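# Weigh electrode packs, put full ones on platform

## Task

Three packs of welding electrodes sit on the bench. One or two of them are full and the rest are partly used, and their appearance does not reveal which. Lay every full pack flat on the low platform and keep every partly used pack off it. The job fails if, at the end, the robot is still holding a partly used pack lifted off the bench. Anything that stays in place only because the robot holds it does not count. When done, release everything and move the grippers away.

## Robot and tools

Robot: two arms, left_arm and right_arm, each ending in a two-finger gripper. The names are just labels and do not match the sides of a camera image. Cameras: cam_head_left, cam_head_right, cam_high, cam_low, cam_left_wrist, cam_right_wrist, all 672x504.

Frame: one scene frame shared by both arms. The origin is on the table top midway between the arms, +x points out over the table, +z points up, and left_arm sits on the +y side. Positions are in metres. Orientations are quaternions written w first (qw, qx, qy, qz). In the gripper's own axes, the fingers point along +z and close along y. The reported end_effector_position is the spot between the pads when they are shut. Closed fingertips reach about 33 mm past it, and fully open ones about 9 mm. While closing, the tips move about 24 mm farther out, so keep that much room above a surface. Printed hand positions may be somewhat off, more so at long reach.

The row: every motion command uses a row of 20 numbers, even when only one arm moves. The first 10 are for left_arm: x, y, z, qw, qx, qy, qz, gripper position, force_limit, speed. The next 10 are the same for right_arm. x, y, z and the quaternion form an absolute target pose for that gripper in the scene frame, not an offset. The last three numbers of each half run from -1 to 1. Gripper position: +1 is fully open (140 mm), around -0.8 the pads touch, and -1 closes until something blocks the fingers. force_limit: about 14 N at -1, 60 N at 0, 107 N at +1. Gripper speed: about 30 mm/s at -1, 140 at 0, 250 at +1. A 0 in these slots is a real command, so to leave a gripper alone repeat its previous three numbers. To hold an arm still, resend its full last reported pose. To keep an orientation, keep sending the same target quaternion rather than the drifted one from the result.

Limits on targets: a call is refused, with nothing sent, if any target lies more than 0.6 m from that arm's last reported position along any of its gripper's axes. On every control step the command is also clipped to within 70 mm and 16 degrees of the measured pose. If position and orientation cannot both be reached, position is favoured.

Tools:
- execute_actions with "actions": an empty list just returns the state. One item with "rows" (1 to 15 rows) and "steps" (up to 15, each 1/30 s, default 15) applies one row per step and repeats the last row. One item with only "steps" (up to 300) is a wait counted from the previous result. "pictures" true or false chooses whether images come back. After a short action, an arm only continues to its last clipped pose, so a far target may need several calls.
- move: "target" is one 20-number row. "speed" is the top path speed in m/s, from 0.002 to 0.5, default 0.25, with turning capped at twice that in rad/s. Both grippers travel straight toward their poses and arrive together over 0.5 to 10 s. Finger settings are sent at the start. Paths do not avoid obstacles or the other arm, and a gripper may lag, drift, or overshoot the speed near full reach.
- wait: "seconds" from 0 to 10, sends nothing new.
- zoom_image: "camera" plus "region" [x0, y0, x1, y1] in image pixels, at most 504 by 504, origin at the top-left.
- finished_scene: "scene" is the current scene's number. This ends it for good and reports whether the job succeeded.

Reading results: the state line gives each gripper's pose and velocities. object_status: 0 moving, 1 stopped while opening, 2 stopped while closing (a grip), 3 at the requested position or pads touching (a thin item may still be held). position_measured is in counts, 3 open and 230 pads together, not linear. To squeeze harder during a grip, raise force_limit and nudge position, for example from -1 to -0.98. The move line reports how it ended (done, off_target, moving, held, fault) and which limits acted, plus each gripper's distance from its target. limits=paced means a pose was clipped. limits=held means a check blocked some steps, after which the arm may speed up sharply. "pose unreachable" and HELD mark steps that the clearance check altered or blocked. A "Hand target" line shows where the controller is currently driving each gripper. Flange force is the outside force on the gripper, including held weight, with some error that grows during acceleration. Joint torques carry offsets and noise. MOTOR HOT warns of overheating from holding loads.

Finding the full packs: lift each pack a little off the bench, let it settle, and compare the flange force (or joint torques) with the empty-gripper reading. Heavier means full. Then set full packs down flat on the low platform and put lighter ones back on the bench, not on the platform. Open the fingers and back away at the end.

Avoid: touching firm surfaces with targets pushed past contact, since the arms are stiff. A joint torque above its load limit (waist and shoulder 299, elbow 140, wrist joints 39.6 N m) or an outside force of 144 N stops that arm for 10 s. Fast contacts hit hard. Do not let the arms collide or push each other. Never drop, slam, or knock anything off the table. Occasional tugs on held parts or pushes on loose ones may occur, so grip firmly and recheck positions. The simulation keeps running while you compose replies.

Each tool is called after "Call:" as name([rows], argument=value, ...), one row to a line, values as JSON.

## Session

Call:
execute_actions(actions=[])

Scene clock: 0.00 s of 6600.00 s.
left_arm: end_effector_position=(+0.0251, +0.8076, +0.2171) position_measured=3 object_status=3 end_effector_quat_wxyz=(+0.365, +0.838, -0.062, -0.402) end_effector_velocity=(-0.000, +0.001, +0.000) end_effector_angular_velocity=(+0.001, +0.000, +0.000) | right_arm: end_effector_position=(+0.3844, -1.0627, +0.3208) position_measured=3 object_status=3 end_effector_quat_wxyz=(-0.000, +0.894, -0.448, -0.001) end_effector_velocity=(-0.001, +0.000, -0.001) end_effector_angular_velocity=(+0.000, +0.001, +0.000)
Joint positions: left_arm=[1.135 0.303 2.041 0.496 1.852 2.765] | right_arm=[-0.927  0.165  1.605 -0.001  1.374  1.516]
Joint velocities: left_arm=[ 0.001 -0.    -0.001  0.001  0.001  0.   ] | right_arm=[-0.    -0.     0.001 -0.001  0.    -0.   ]
Joint torques (N m, as the joint torque sensors report them, + toward a larger angle): no reading
Flange force (N, the push that the arm receives, along the gripper's own x y z axes): no reading
Hand target (left_arm): +0.025, +0.808, +0.217; +0.365, +0.838, -0.062, -0.402
Hand target (right_arm): +0.384, -1.063, +0.321; -0.000, +0.894, -0.448, -0.001

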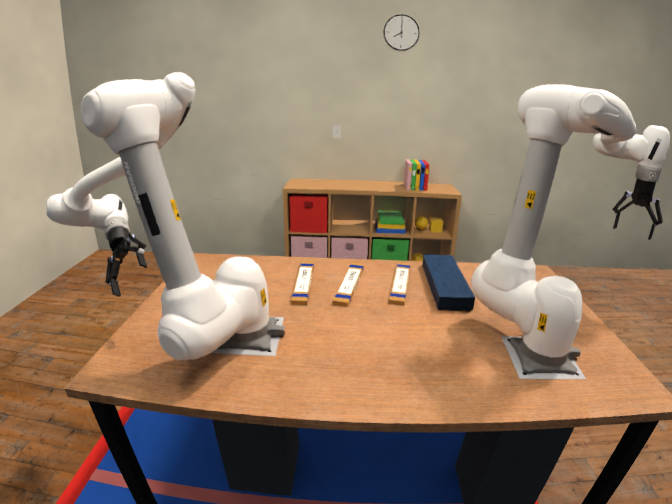

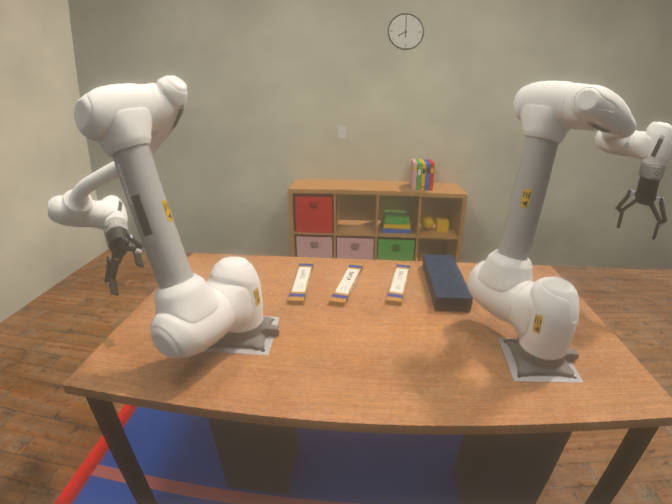

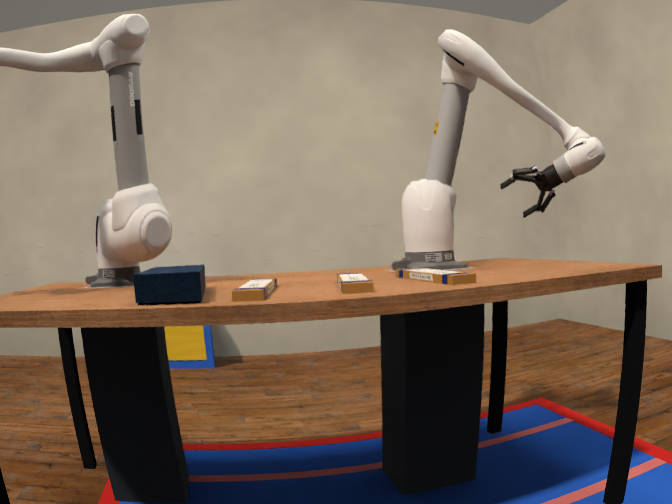

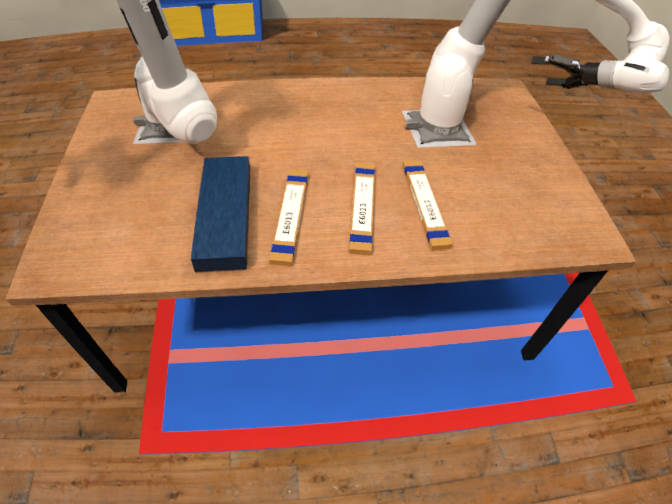

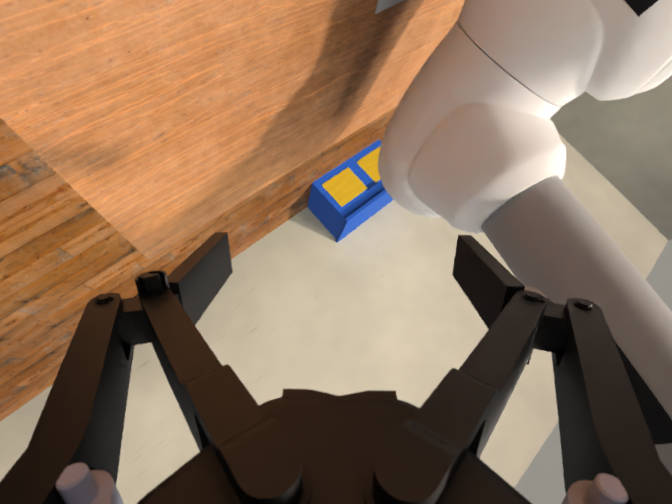

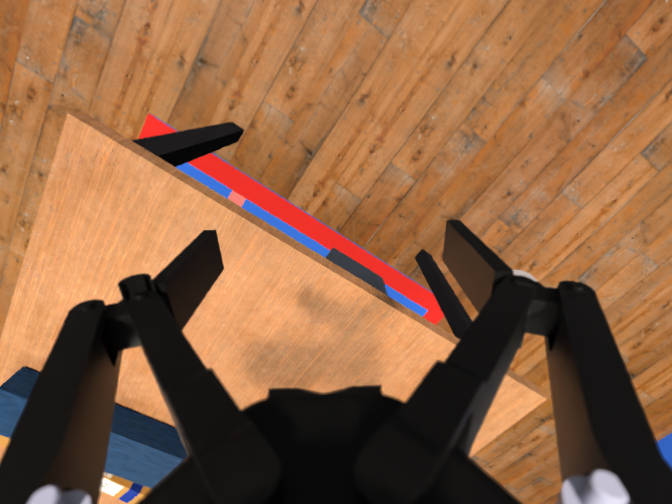

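Call:
zoom_image(camera="cam_high", region=[170, 130, 490, 300])

Call:
zoom_image(camera="cam_low", region=[120, 230, 500, 330])

Call:
zoom_image(camera="cam_head_left", region=[270, 240, 490, 330])

Region (170, 130, 490, 300) of cam_high's 672x504 image, scaled by 1.575, with more detail than that image has; it fills the top 268 rows of this view, and the rest is white.

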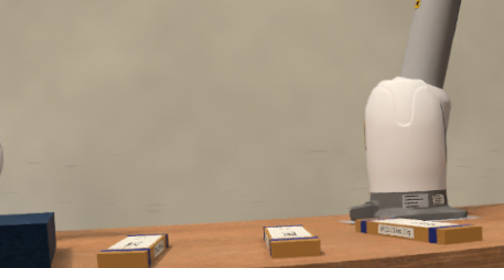

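Region (120, 230, 500, 330) of cam_low's 672x504 image, scaled by 1.326, with more detail than that image has; it fills the top 133 rows of this view, and the rest is white.

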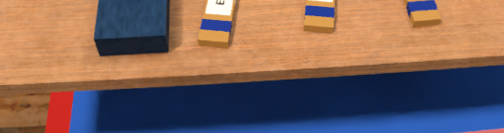

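Region (270, 240, 490, 330) of cam_head_left's 672x504 image, scaled by 2.291, with more detail than that image has; it fills the top 206 rows of this view, and the rest is white.

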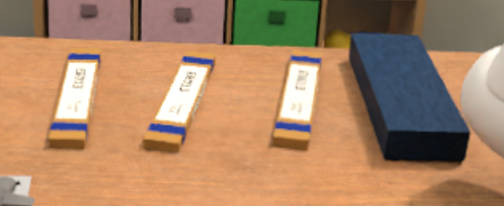

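Call:
zoom_image(camera="cam_low", region=[180, 140, 340, 290])

Call:
zoom_image(camera="cam_low", region=[320, 140, 480, 290])

Call:
zoom_image(camera="cam_high", region=[120, 250, 300, 320])

Region (180, 140, 340, 290) of cam_low's 672x504 image, scaled by 3.150, with more detail than that image has; it fills the top 472 rows of this view, and the rest is white.

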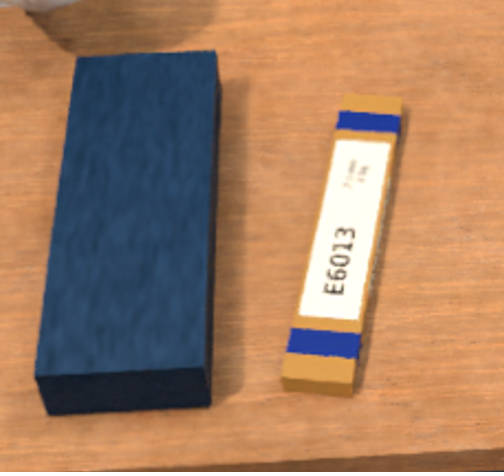

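Region (320, 140, 480, 290) of cam_low's 672x504 image, scaled by 3.150, with more detail than that image has; it fills the top 472 rows of this view, and the rest is white.

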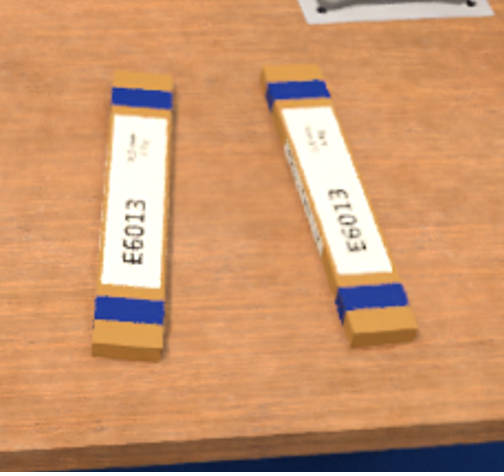

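Region (120, 250, 300, 320) of cam_high's 672x504 image, scaled by 2.800, with more detail than that image has.

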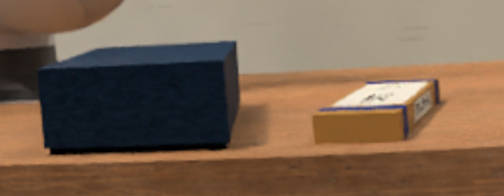

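Call:
move(target=[0.0251,0.8076,0.2171,0.365,0.838,-0.062,-0.402,1,0,0, 0.482,-0.109,0.13,0,0.996,-0.087,0,0.4,1,0], speed=0.35)

action 0: the call puts the target (right_arm/x, right_arm/y, right_arm/z) 0.706 m from right_arm's end_effector_position in the last result along the gripper's own x axis as it stood there; a target may be at most 0.6 m away along each of those axes, so nothing of the call was run and nothing moved. Command a nearer target, and go on from there in a later call.

Call:
move(target=[0.0251,0.8076,0.2171,0.365,0.838,-0.062,-0.402,1,0,0, 0.52,-0.55,0.24,0,0.97,-0.24,0,0.4,1,0], speed=0.4)

Call:
move(target=[0.0251,0.8076,0.2171,0.365,0.838,-0.062,-0.402,1,0,0, 0.482,-0.109,0.13,0,0.996,-0.087,0,0.4,1,0], speed=0.4)

Scene clock: 32.63 s of 6600.00 s.
left_arm: end_effector_position=(+0.0251, +0.8076, +0.2171) position_measured=3 object_status=3 end_effector_quat_wxyz=(+0.365, +0.838, -0.062, -0.402) end_effector_velocity=(+0.000, +0.001, +0.000) end_effector_angular_velocity=(+0.002, -0.001, -0.000) | right_arm: end_effector_position=(+0.5207, -0.5500, +0.2401) position_measured=78 object_status=3 end_effector_quat_wxyz=(+0.001, +0.971, -0.240, +0.000) end_effector_velocity=(+0.000, -0.000, +0.000) end_effector_angular_velocity=(-0.001, +0.001, -0.000)
Joint positions: left_arm=[1.135 0.303 2.041 0.497 1.852 2.765] | right_arm=[-0.025  0.001  1.935 -0.001  1.205  1.973]
Joint velocities: left_arm=[-0.    -0.    -0.001 -0.    -0.001 -0.   ] | right_arm=[ 0.     0.001 -0.001 -0.001  0.001  0.001]
Joint torques (N m, as the joint torque sensors report them, + toward a larger angle): left_arm=[ -0.46 -59.32 -31.73   3.52   2.69   0.34] | right_arm=[ -2.97 -38.52 -39.14   4.21  -0.38  -0.46]
Flange force (N, the push that the arm receives, along the gripper's own x y z axes): left_arm=[1.5 2.4 5.7] | right_arm=[-3.4 -5.4 -0.5]
Hand target (left_arm): +0.025, +0.808, +0.217; +0.365, +0.838, -0.062, -0.402
Hand target (right_arm): +0.521, -0.550, +0.240; +0.001, +0.971, -0.240, +0.000
Off the commanded pose (left_arm): 0.000 m, 0 deg.
Off the commanded pose (right_arm): 0.001 m, 0 deg.
After step 90, 27.77 s passed at rest.
move: done
camera_calibration (this result's frames):
cam_left_wrist: T_world_to_cam=[[0.160096, -0.738339, 0.655152, 0.457781], [-0.331036, 0.585117, 0.740306, -0.616777], [-0.929938, -0.335399, -0.150741, 0.523137], [0, 0, 0, 1]] pos_world=[0.209021, 0.874344, 0.235546]
cam_right_wrist: T_world_to_cam=[[-0.51551, -0.856803, 0.0117551, -0.210308], [-0.777214, 0.473313, 0.414624, 0.568438], [-0.360815, 0.204607, -0.909917, 0.709101], [0, 0, 0, 1]] pos_world=[0.589236, -0.594329, 0.412007]

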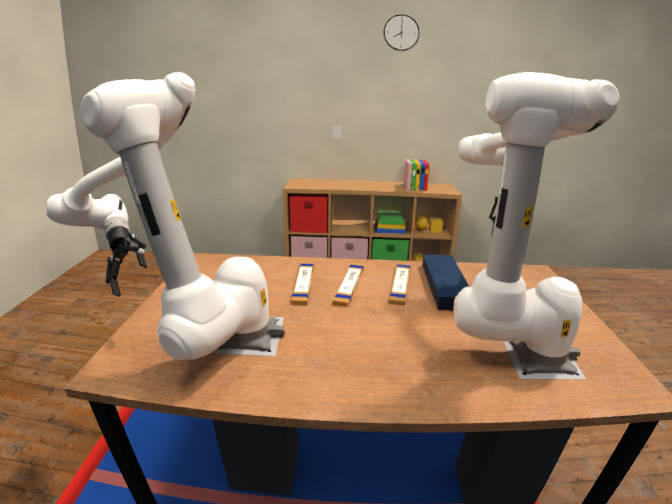

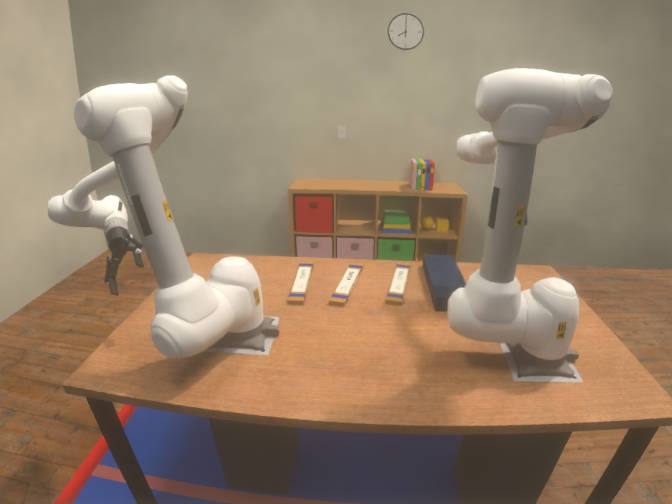

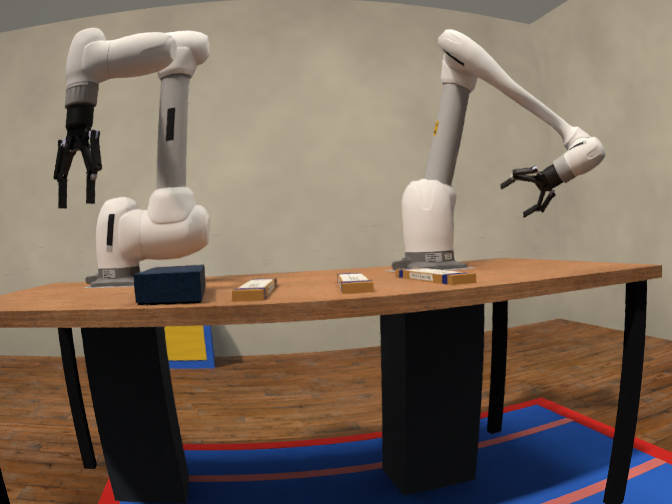

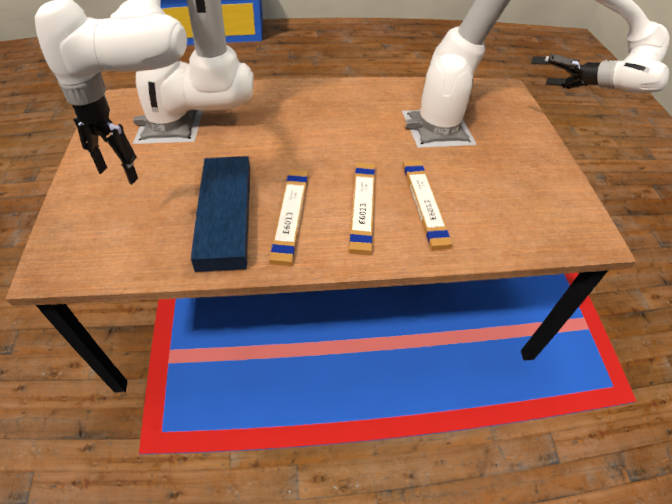

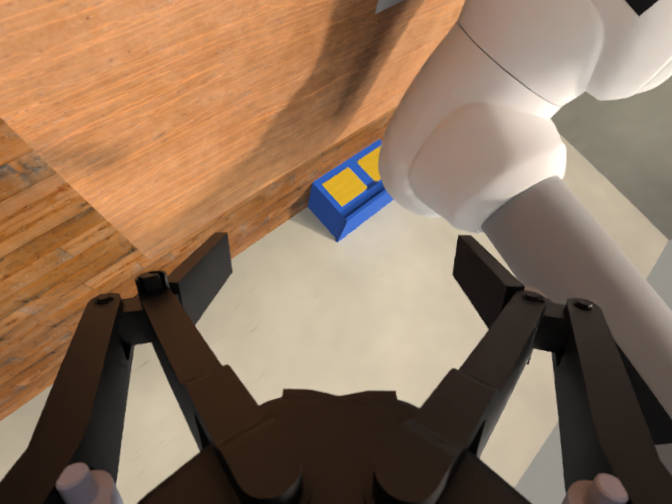

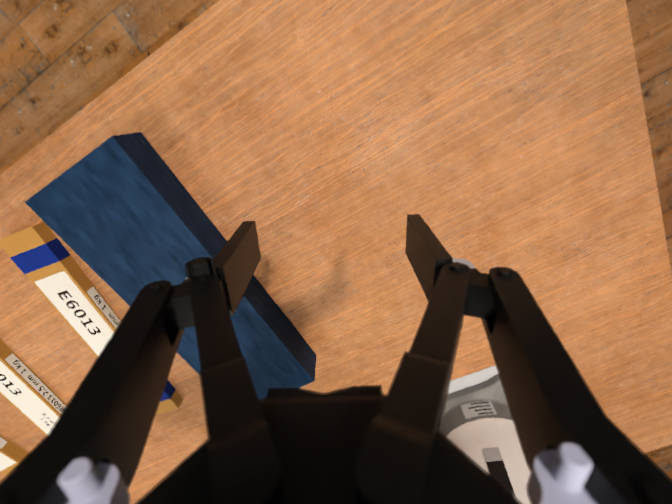

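Scene clock: 34.30 s of 6600.00 s.
left_arm: end_effector_position=(+0.0251, +0.8076, +0.2171) position_measured=3 object_status=3 end_effector_quat_wxyz=(+0.365, +0.838, -0.062, -0.402) end_effector_velocity=(+0.000, +0.001, +0.000) end_effector_angular_velocity=(+0.001, +0.000, -0.001) | right_arm: end_effector_position=(+0.4825, -0.1088, +0.1298) position_measured=78 object_status=3 end_effector_quat_wxyz=(+0.000, +0.996, -0.087, +0.000) end_effector_velocity=(-0.001, -0.000, -0.001) end_effector_angular_velocity=(-0.002, +0.002, -0.001)
Joint positions: left_arm=[1.135 0.303 2.041 0.497 1.852 2.765] | right_arm=[ 0.733  0.276  1.833 -0.001  1.032  2.42 ]
Joint velocities: left_arm=[-0.001  0.    -0.001  0.     0.    -0.   ] | right_arm=[0.    0.001 0.001 0.    0.001 0.001]
Joint torques (N m, as the joint torque sensors report them, + toward a larger angle): left_arm=[ -2.12 -60.74 -30.47   3.63   2.72   0.04] | right_arm=[ -2.45 -64.11 -36.64   3.95  -0.27   0.08]
Flange force (N, the push that the arm receives, along the gripper's own x y z axes): left_arm=[-0.9 -2.3 4.1] | right_arm=[-3.9 -1.2 0.5]
Hand target (left_arm): +0.025, +0.808, +0.217; +0.365, +0.838, -0.062, -0.402
Hand target (right_arm): +0.482, -0.109, +0.130; +0.000, +0.996, -0.087, +0.000
Off the commanded pose (left_arm): 0.000 m, 0 deg.
Off the commanded pose (right_arm): 0.001 m, 0 deg.
move: done
camera_calibration (this result's frames):
cam_left_wrist: T_world_to_cam=[[0.160096, -0.738339, 0.655152, 0.45778], [-0.331035, 0.585118, 0.740306, -0.616777], [-0.929938, -0.335399, -0.150741, 0.523136], [0, 0, 0, 1]] pos_world=[0.209021, 0.874344, 0.235546]
cam_right_wrist: T_world_to_cam=[[-0.228741, -0.973424, 0.0111043, -0.00163622], [-0.884917, 0.21267, 0.41436, 0.399233], [-0.405709, 0.0849545, -0.910046, 0.513318], [0, 0, 0, 1]] pos_world=[0.561172, -0.130106, 0.301735]

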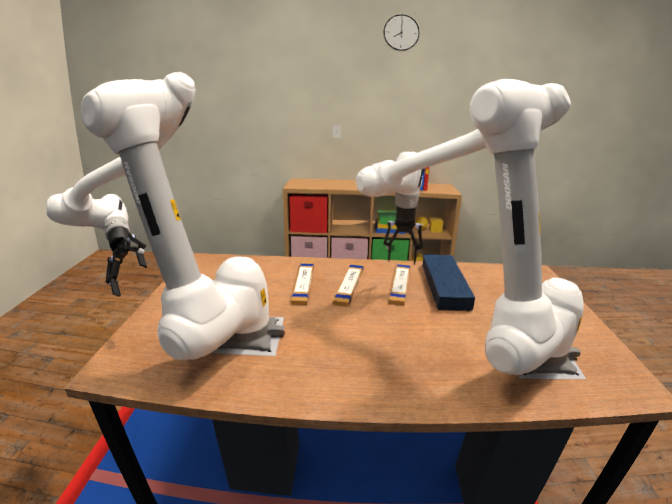

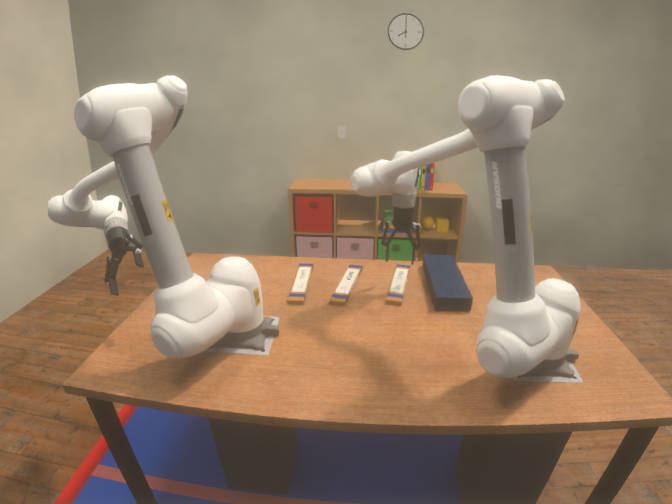

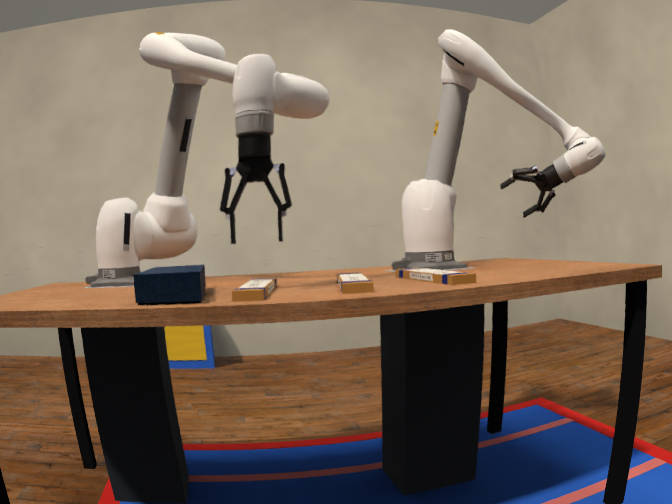

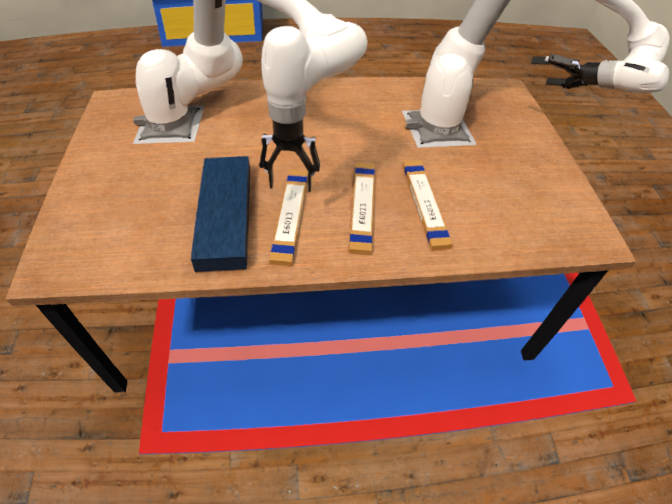

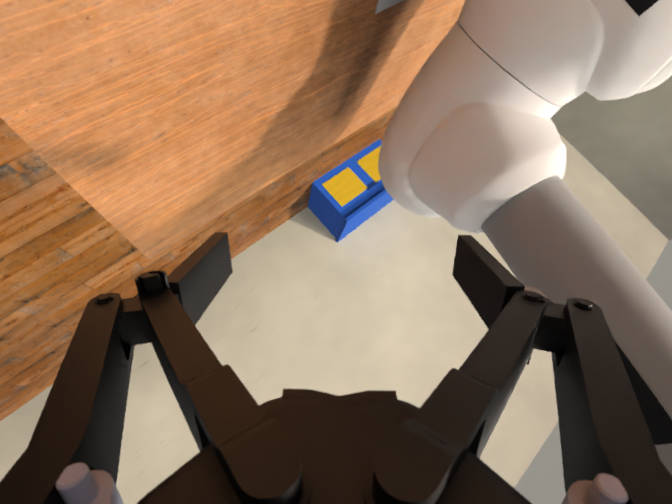

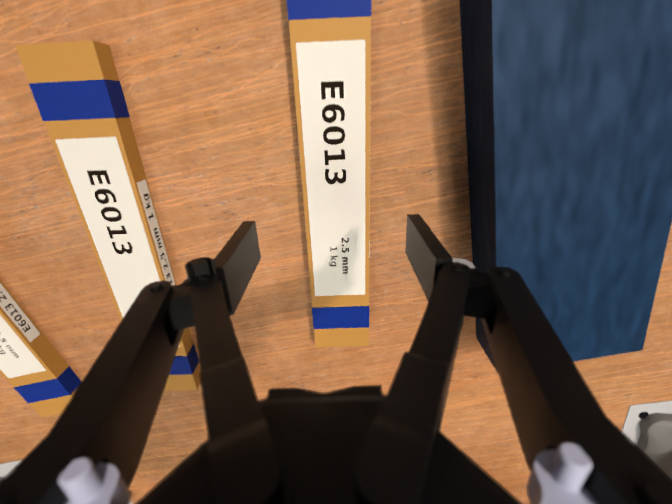

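Call:
move(target=[0.0251,0.8076,0.2171,0.365,0.838,-0.062,-0.402,1,0,0, 0.494,-0.116,0.055,0,0.996,-0.087,0,0.25,0.6,0], speed=0.15)

Call:
zoom_image(camera="cam_high", region=[200, 220, 320, 320])

Call:
execute_actions([
  {"steps":30},
], pictures=false)

Scene clock: 43.93 s of 6600.00 s.
left_arm: end_effector_position=(+0.0251, +0.8076, +0.2171) position_measured=3 object_status=3 end_effector_quat_wxyz=(+0.365, +0.838, -0.062, -0.402) end_effector_velocity=(+0.001, +0.001, +0.000) end_effector_angular_velocity=(+0.001, -0.001, -0.001) | right_arm: end_effector_position=(+0.4939, -0.1160, +0.0550) position_measured=98 object_status=3 end_effector_quat_wxyz=(-0.000, +0.996, -0.087, -0.000) end_effector_velocity=(-0.000, -0.000, -0.001) end_effector_angular_velocity=(+0.000, +0.001, -0.001)
Joint positions: left_arm=[1.135 0.303 2.041 0.497 1.852 2.765] | right_arm=[0.712 0.353 1.887 0.    0.902 2.399]
Joint velocities: left_arm=[-0.001  0.    -0.002 -0.001  0.     0.   ] | right_arm=[-0.001  0.002  0.001  0.001 -0.002 -0.   ]
Joint torques (N m, as the joint torque sensors report them, + toward a larger angle): left_arm=[ -0.33 -61.02 -30.11   3.75   2.73   0.26] | right_arm=[ -1.9  -67.79 -33.5    3.61   0.2    0.13]
Flange force (N, the push that the arm receives, along the gripper's own x y z axes): left_arm=[2.1 -1.5 1.7] | right_arm=[-3.6 0.3 0.2]
Hand target (left_arm): +0.025, +0.808, +0.217; +0.365, +0.838, -0.062, -0.402
Hand target (right_arm): +0.494, -0.116, +0.055; -0.000, +0.996, -0.087, -0.000
Off the commanded pose (left_arm): 0.000 m, 0 deg.
Off the commanded pose (right_arm): 0.000 m, 0 deg.
After step 90, 5.73 s passed at rest.
move: done
camera_calibration (this result's frames):
cam_left_wrist: T_world_to_cam=[[0.160096, -0.738339, 0.655152, 0.45778], [-0.331035, 0.585118, 0.740306, -0.616777], [-0.929938, -0.335399, -0.150741, 0.523136], [0, 0, 0, 1]] pos_world=[0.20902, 0.874344, 0.235546]
cam_right_wrist: T_world_to_cam=[[-0.228721, -0.973434, 0.0106477, -0.00520437], [-0.884554, 0.21238, 0.415281, 0.441655], [-0.40651, 0.0855651, -0.909631, 0.450939], [0, 0, 0, 1]] pos_world=[0.572789, -0.137449, 0.226832]

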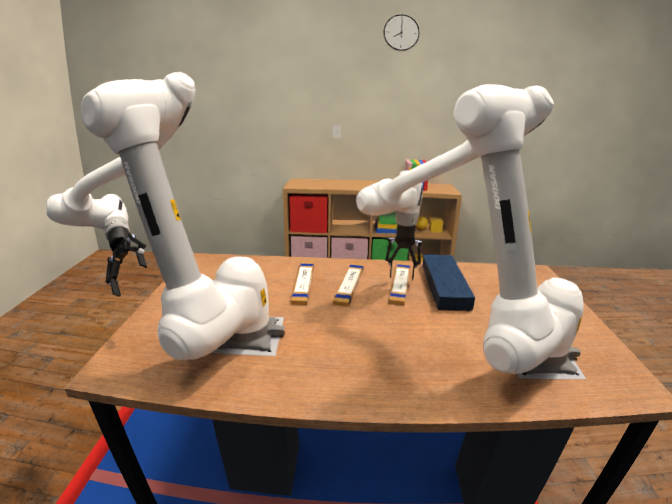

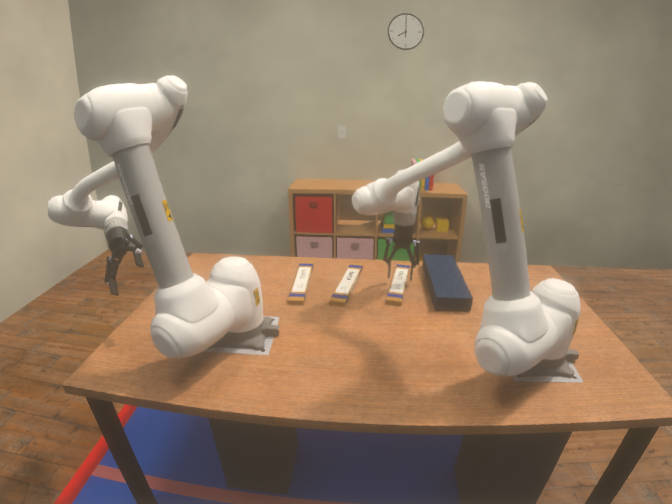

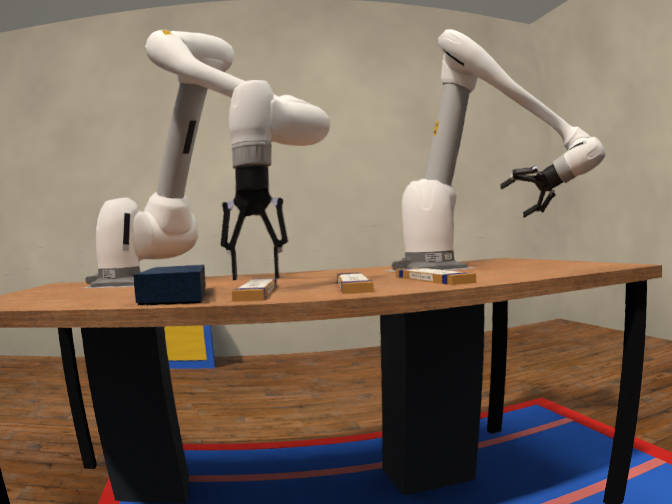

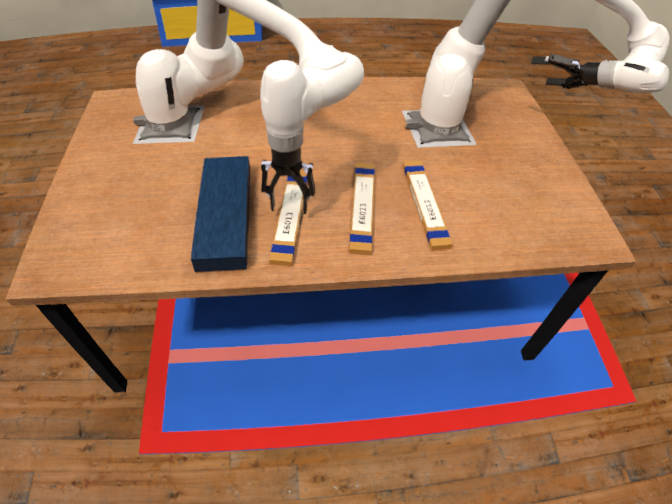

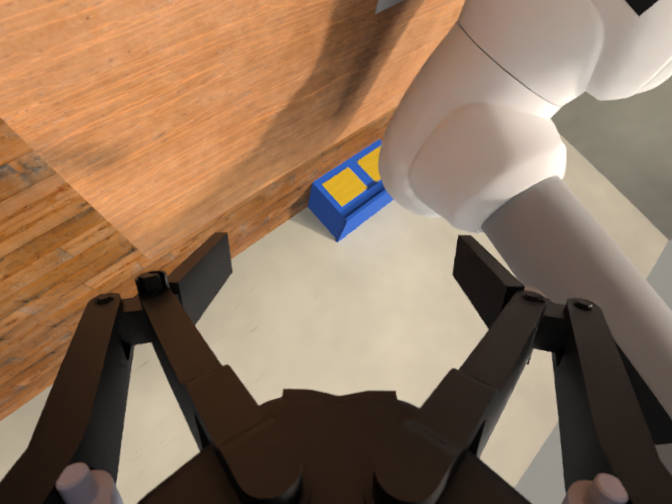

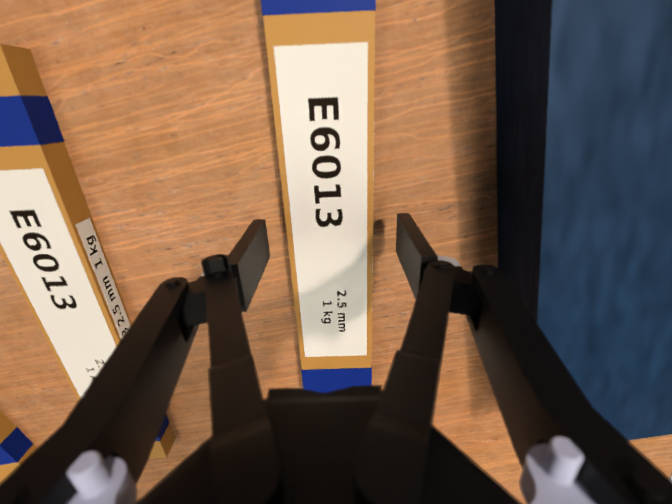

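Region (200, 220, 320, 320) of cam_high's 672x504 image, scaled by 4.200, with more detail than that image has.

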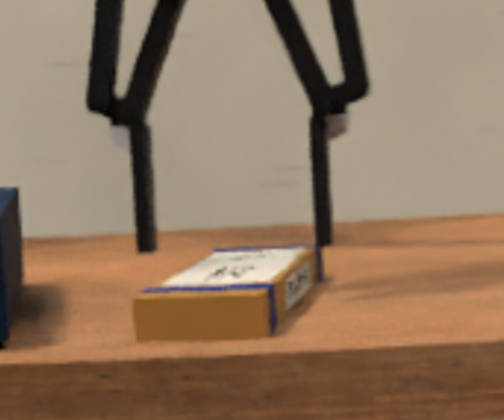

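Scene clock: 44.93 s of 6600.00 s.
left_arm: end_effector_position=(+0.0251, +0.8076, +0.2171) position_measured=3 object_status=3 end_effector_quat_wxyz=(+0.365, +0.838, -0.062, -0.402) end_effector_velocity=(-0.000, +0.001, +0.000) end_effector_angular_velocity=(+0.001, -0.000, -0.000) | right_arm: end_effector_position=(+0.4939, -0.1160, +0.0550) position_measured=98 object_status=3 end_effector_quat_wxyz=(-0.000, +0.996, -0.087, -0.000) end_effector_velocity=(+0.001, +0.001, +0.001) end_effector_angular_velocity=(+0.002, -0.002, -0.000)
Joint positions: left_arm=[1.135 0.303 2.041 0.497 1.852 2.765] | right_arm=[0.712 0.353 1.887 0.    0.902 2.399]
Joint velocities: left_arm=[ 0.    -0.    -0.001  0.001 -0.001  0.   ] | right_arm=[-0.    -0.001 -0.001  0.    -0.    -0.   ]
Joint torques (N m, as the joint torque sensors report them, + toward a larger angle): left_arm=[ -2.07 -60.59 -31.66   3.6    2.71   0.13] | right_arm=[ -1.09 -69.25 -33.91   3.67  -0.19   0.03]
Flange force (N, the push that the arm receives, along the gripper's own x y z axes): left_arm=[0.1 -0.9 6.1] | right_arm=[-2.0 -0.1 1.2]
Hand target (left_arm): +0.025, +0.808, +0.217; +0.365, +0.838, -0.062, -0.402
Hand target (right_arm): +0.494, -0.116, +0.055; -0.000, +0.996, -0.087, -0.000
Off the commanded pose (left_arm): 0.000 m, 0 deg.
Off the commanded pose (right_arm): 0.000 m, 0 deg.
Steps of this call (steps 1 to 30: nothing new was sent). Readings (end_effector_position | what the end effector reports):
1: left_arm (+0.0251, +0.8076, +0.2171) | right_arm (+0.4939, -0.1160, +0.0550) | left_arm position_measured=3 object_status=3 | right_arm position_measured=98 object_status=3
2: left_arm (+0.0251, +0.8076, +0.2171) | right_arm (+0.4939, -0.1160, +0.0550) | left_arm position_measured=3 object_status=3 | right_arm position_measured=98 object_status=3
4: left_arm (+0.0251, +0.8076, +0.2171) | right_arm (+0.4939, -0.1160, +0.0550) | left_arm position_measured=3 object_status=3 | right_arm position_measured=98 object_status=3
8: left_arm (+0.0251, +0.8076, +0.2171) | right_arm (+0.4939, -0.1160, +0.0550) | left_arm position_measured=3 object_status=3 | right_arm position_measured=98 object_status=3
30: the state above


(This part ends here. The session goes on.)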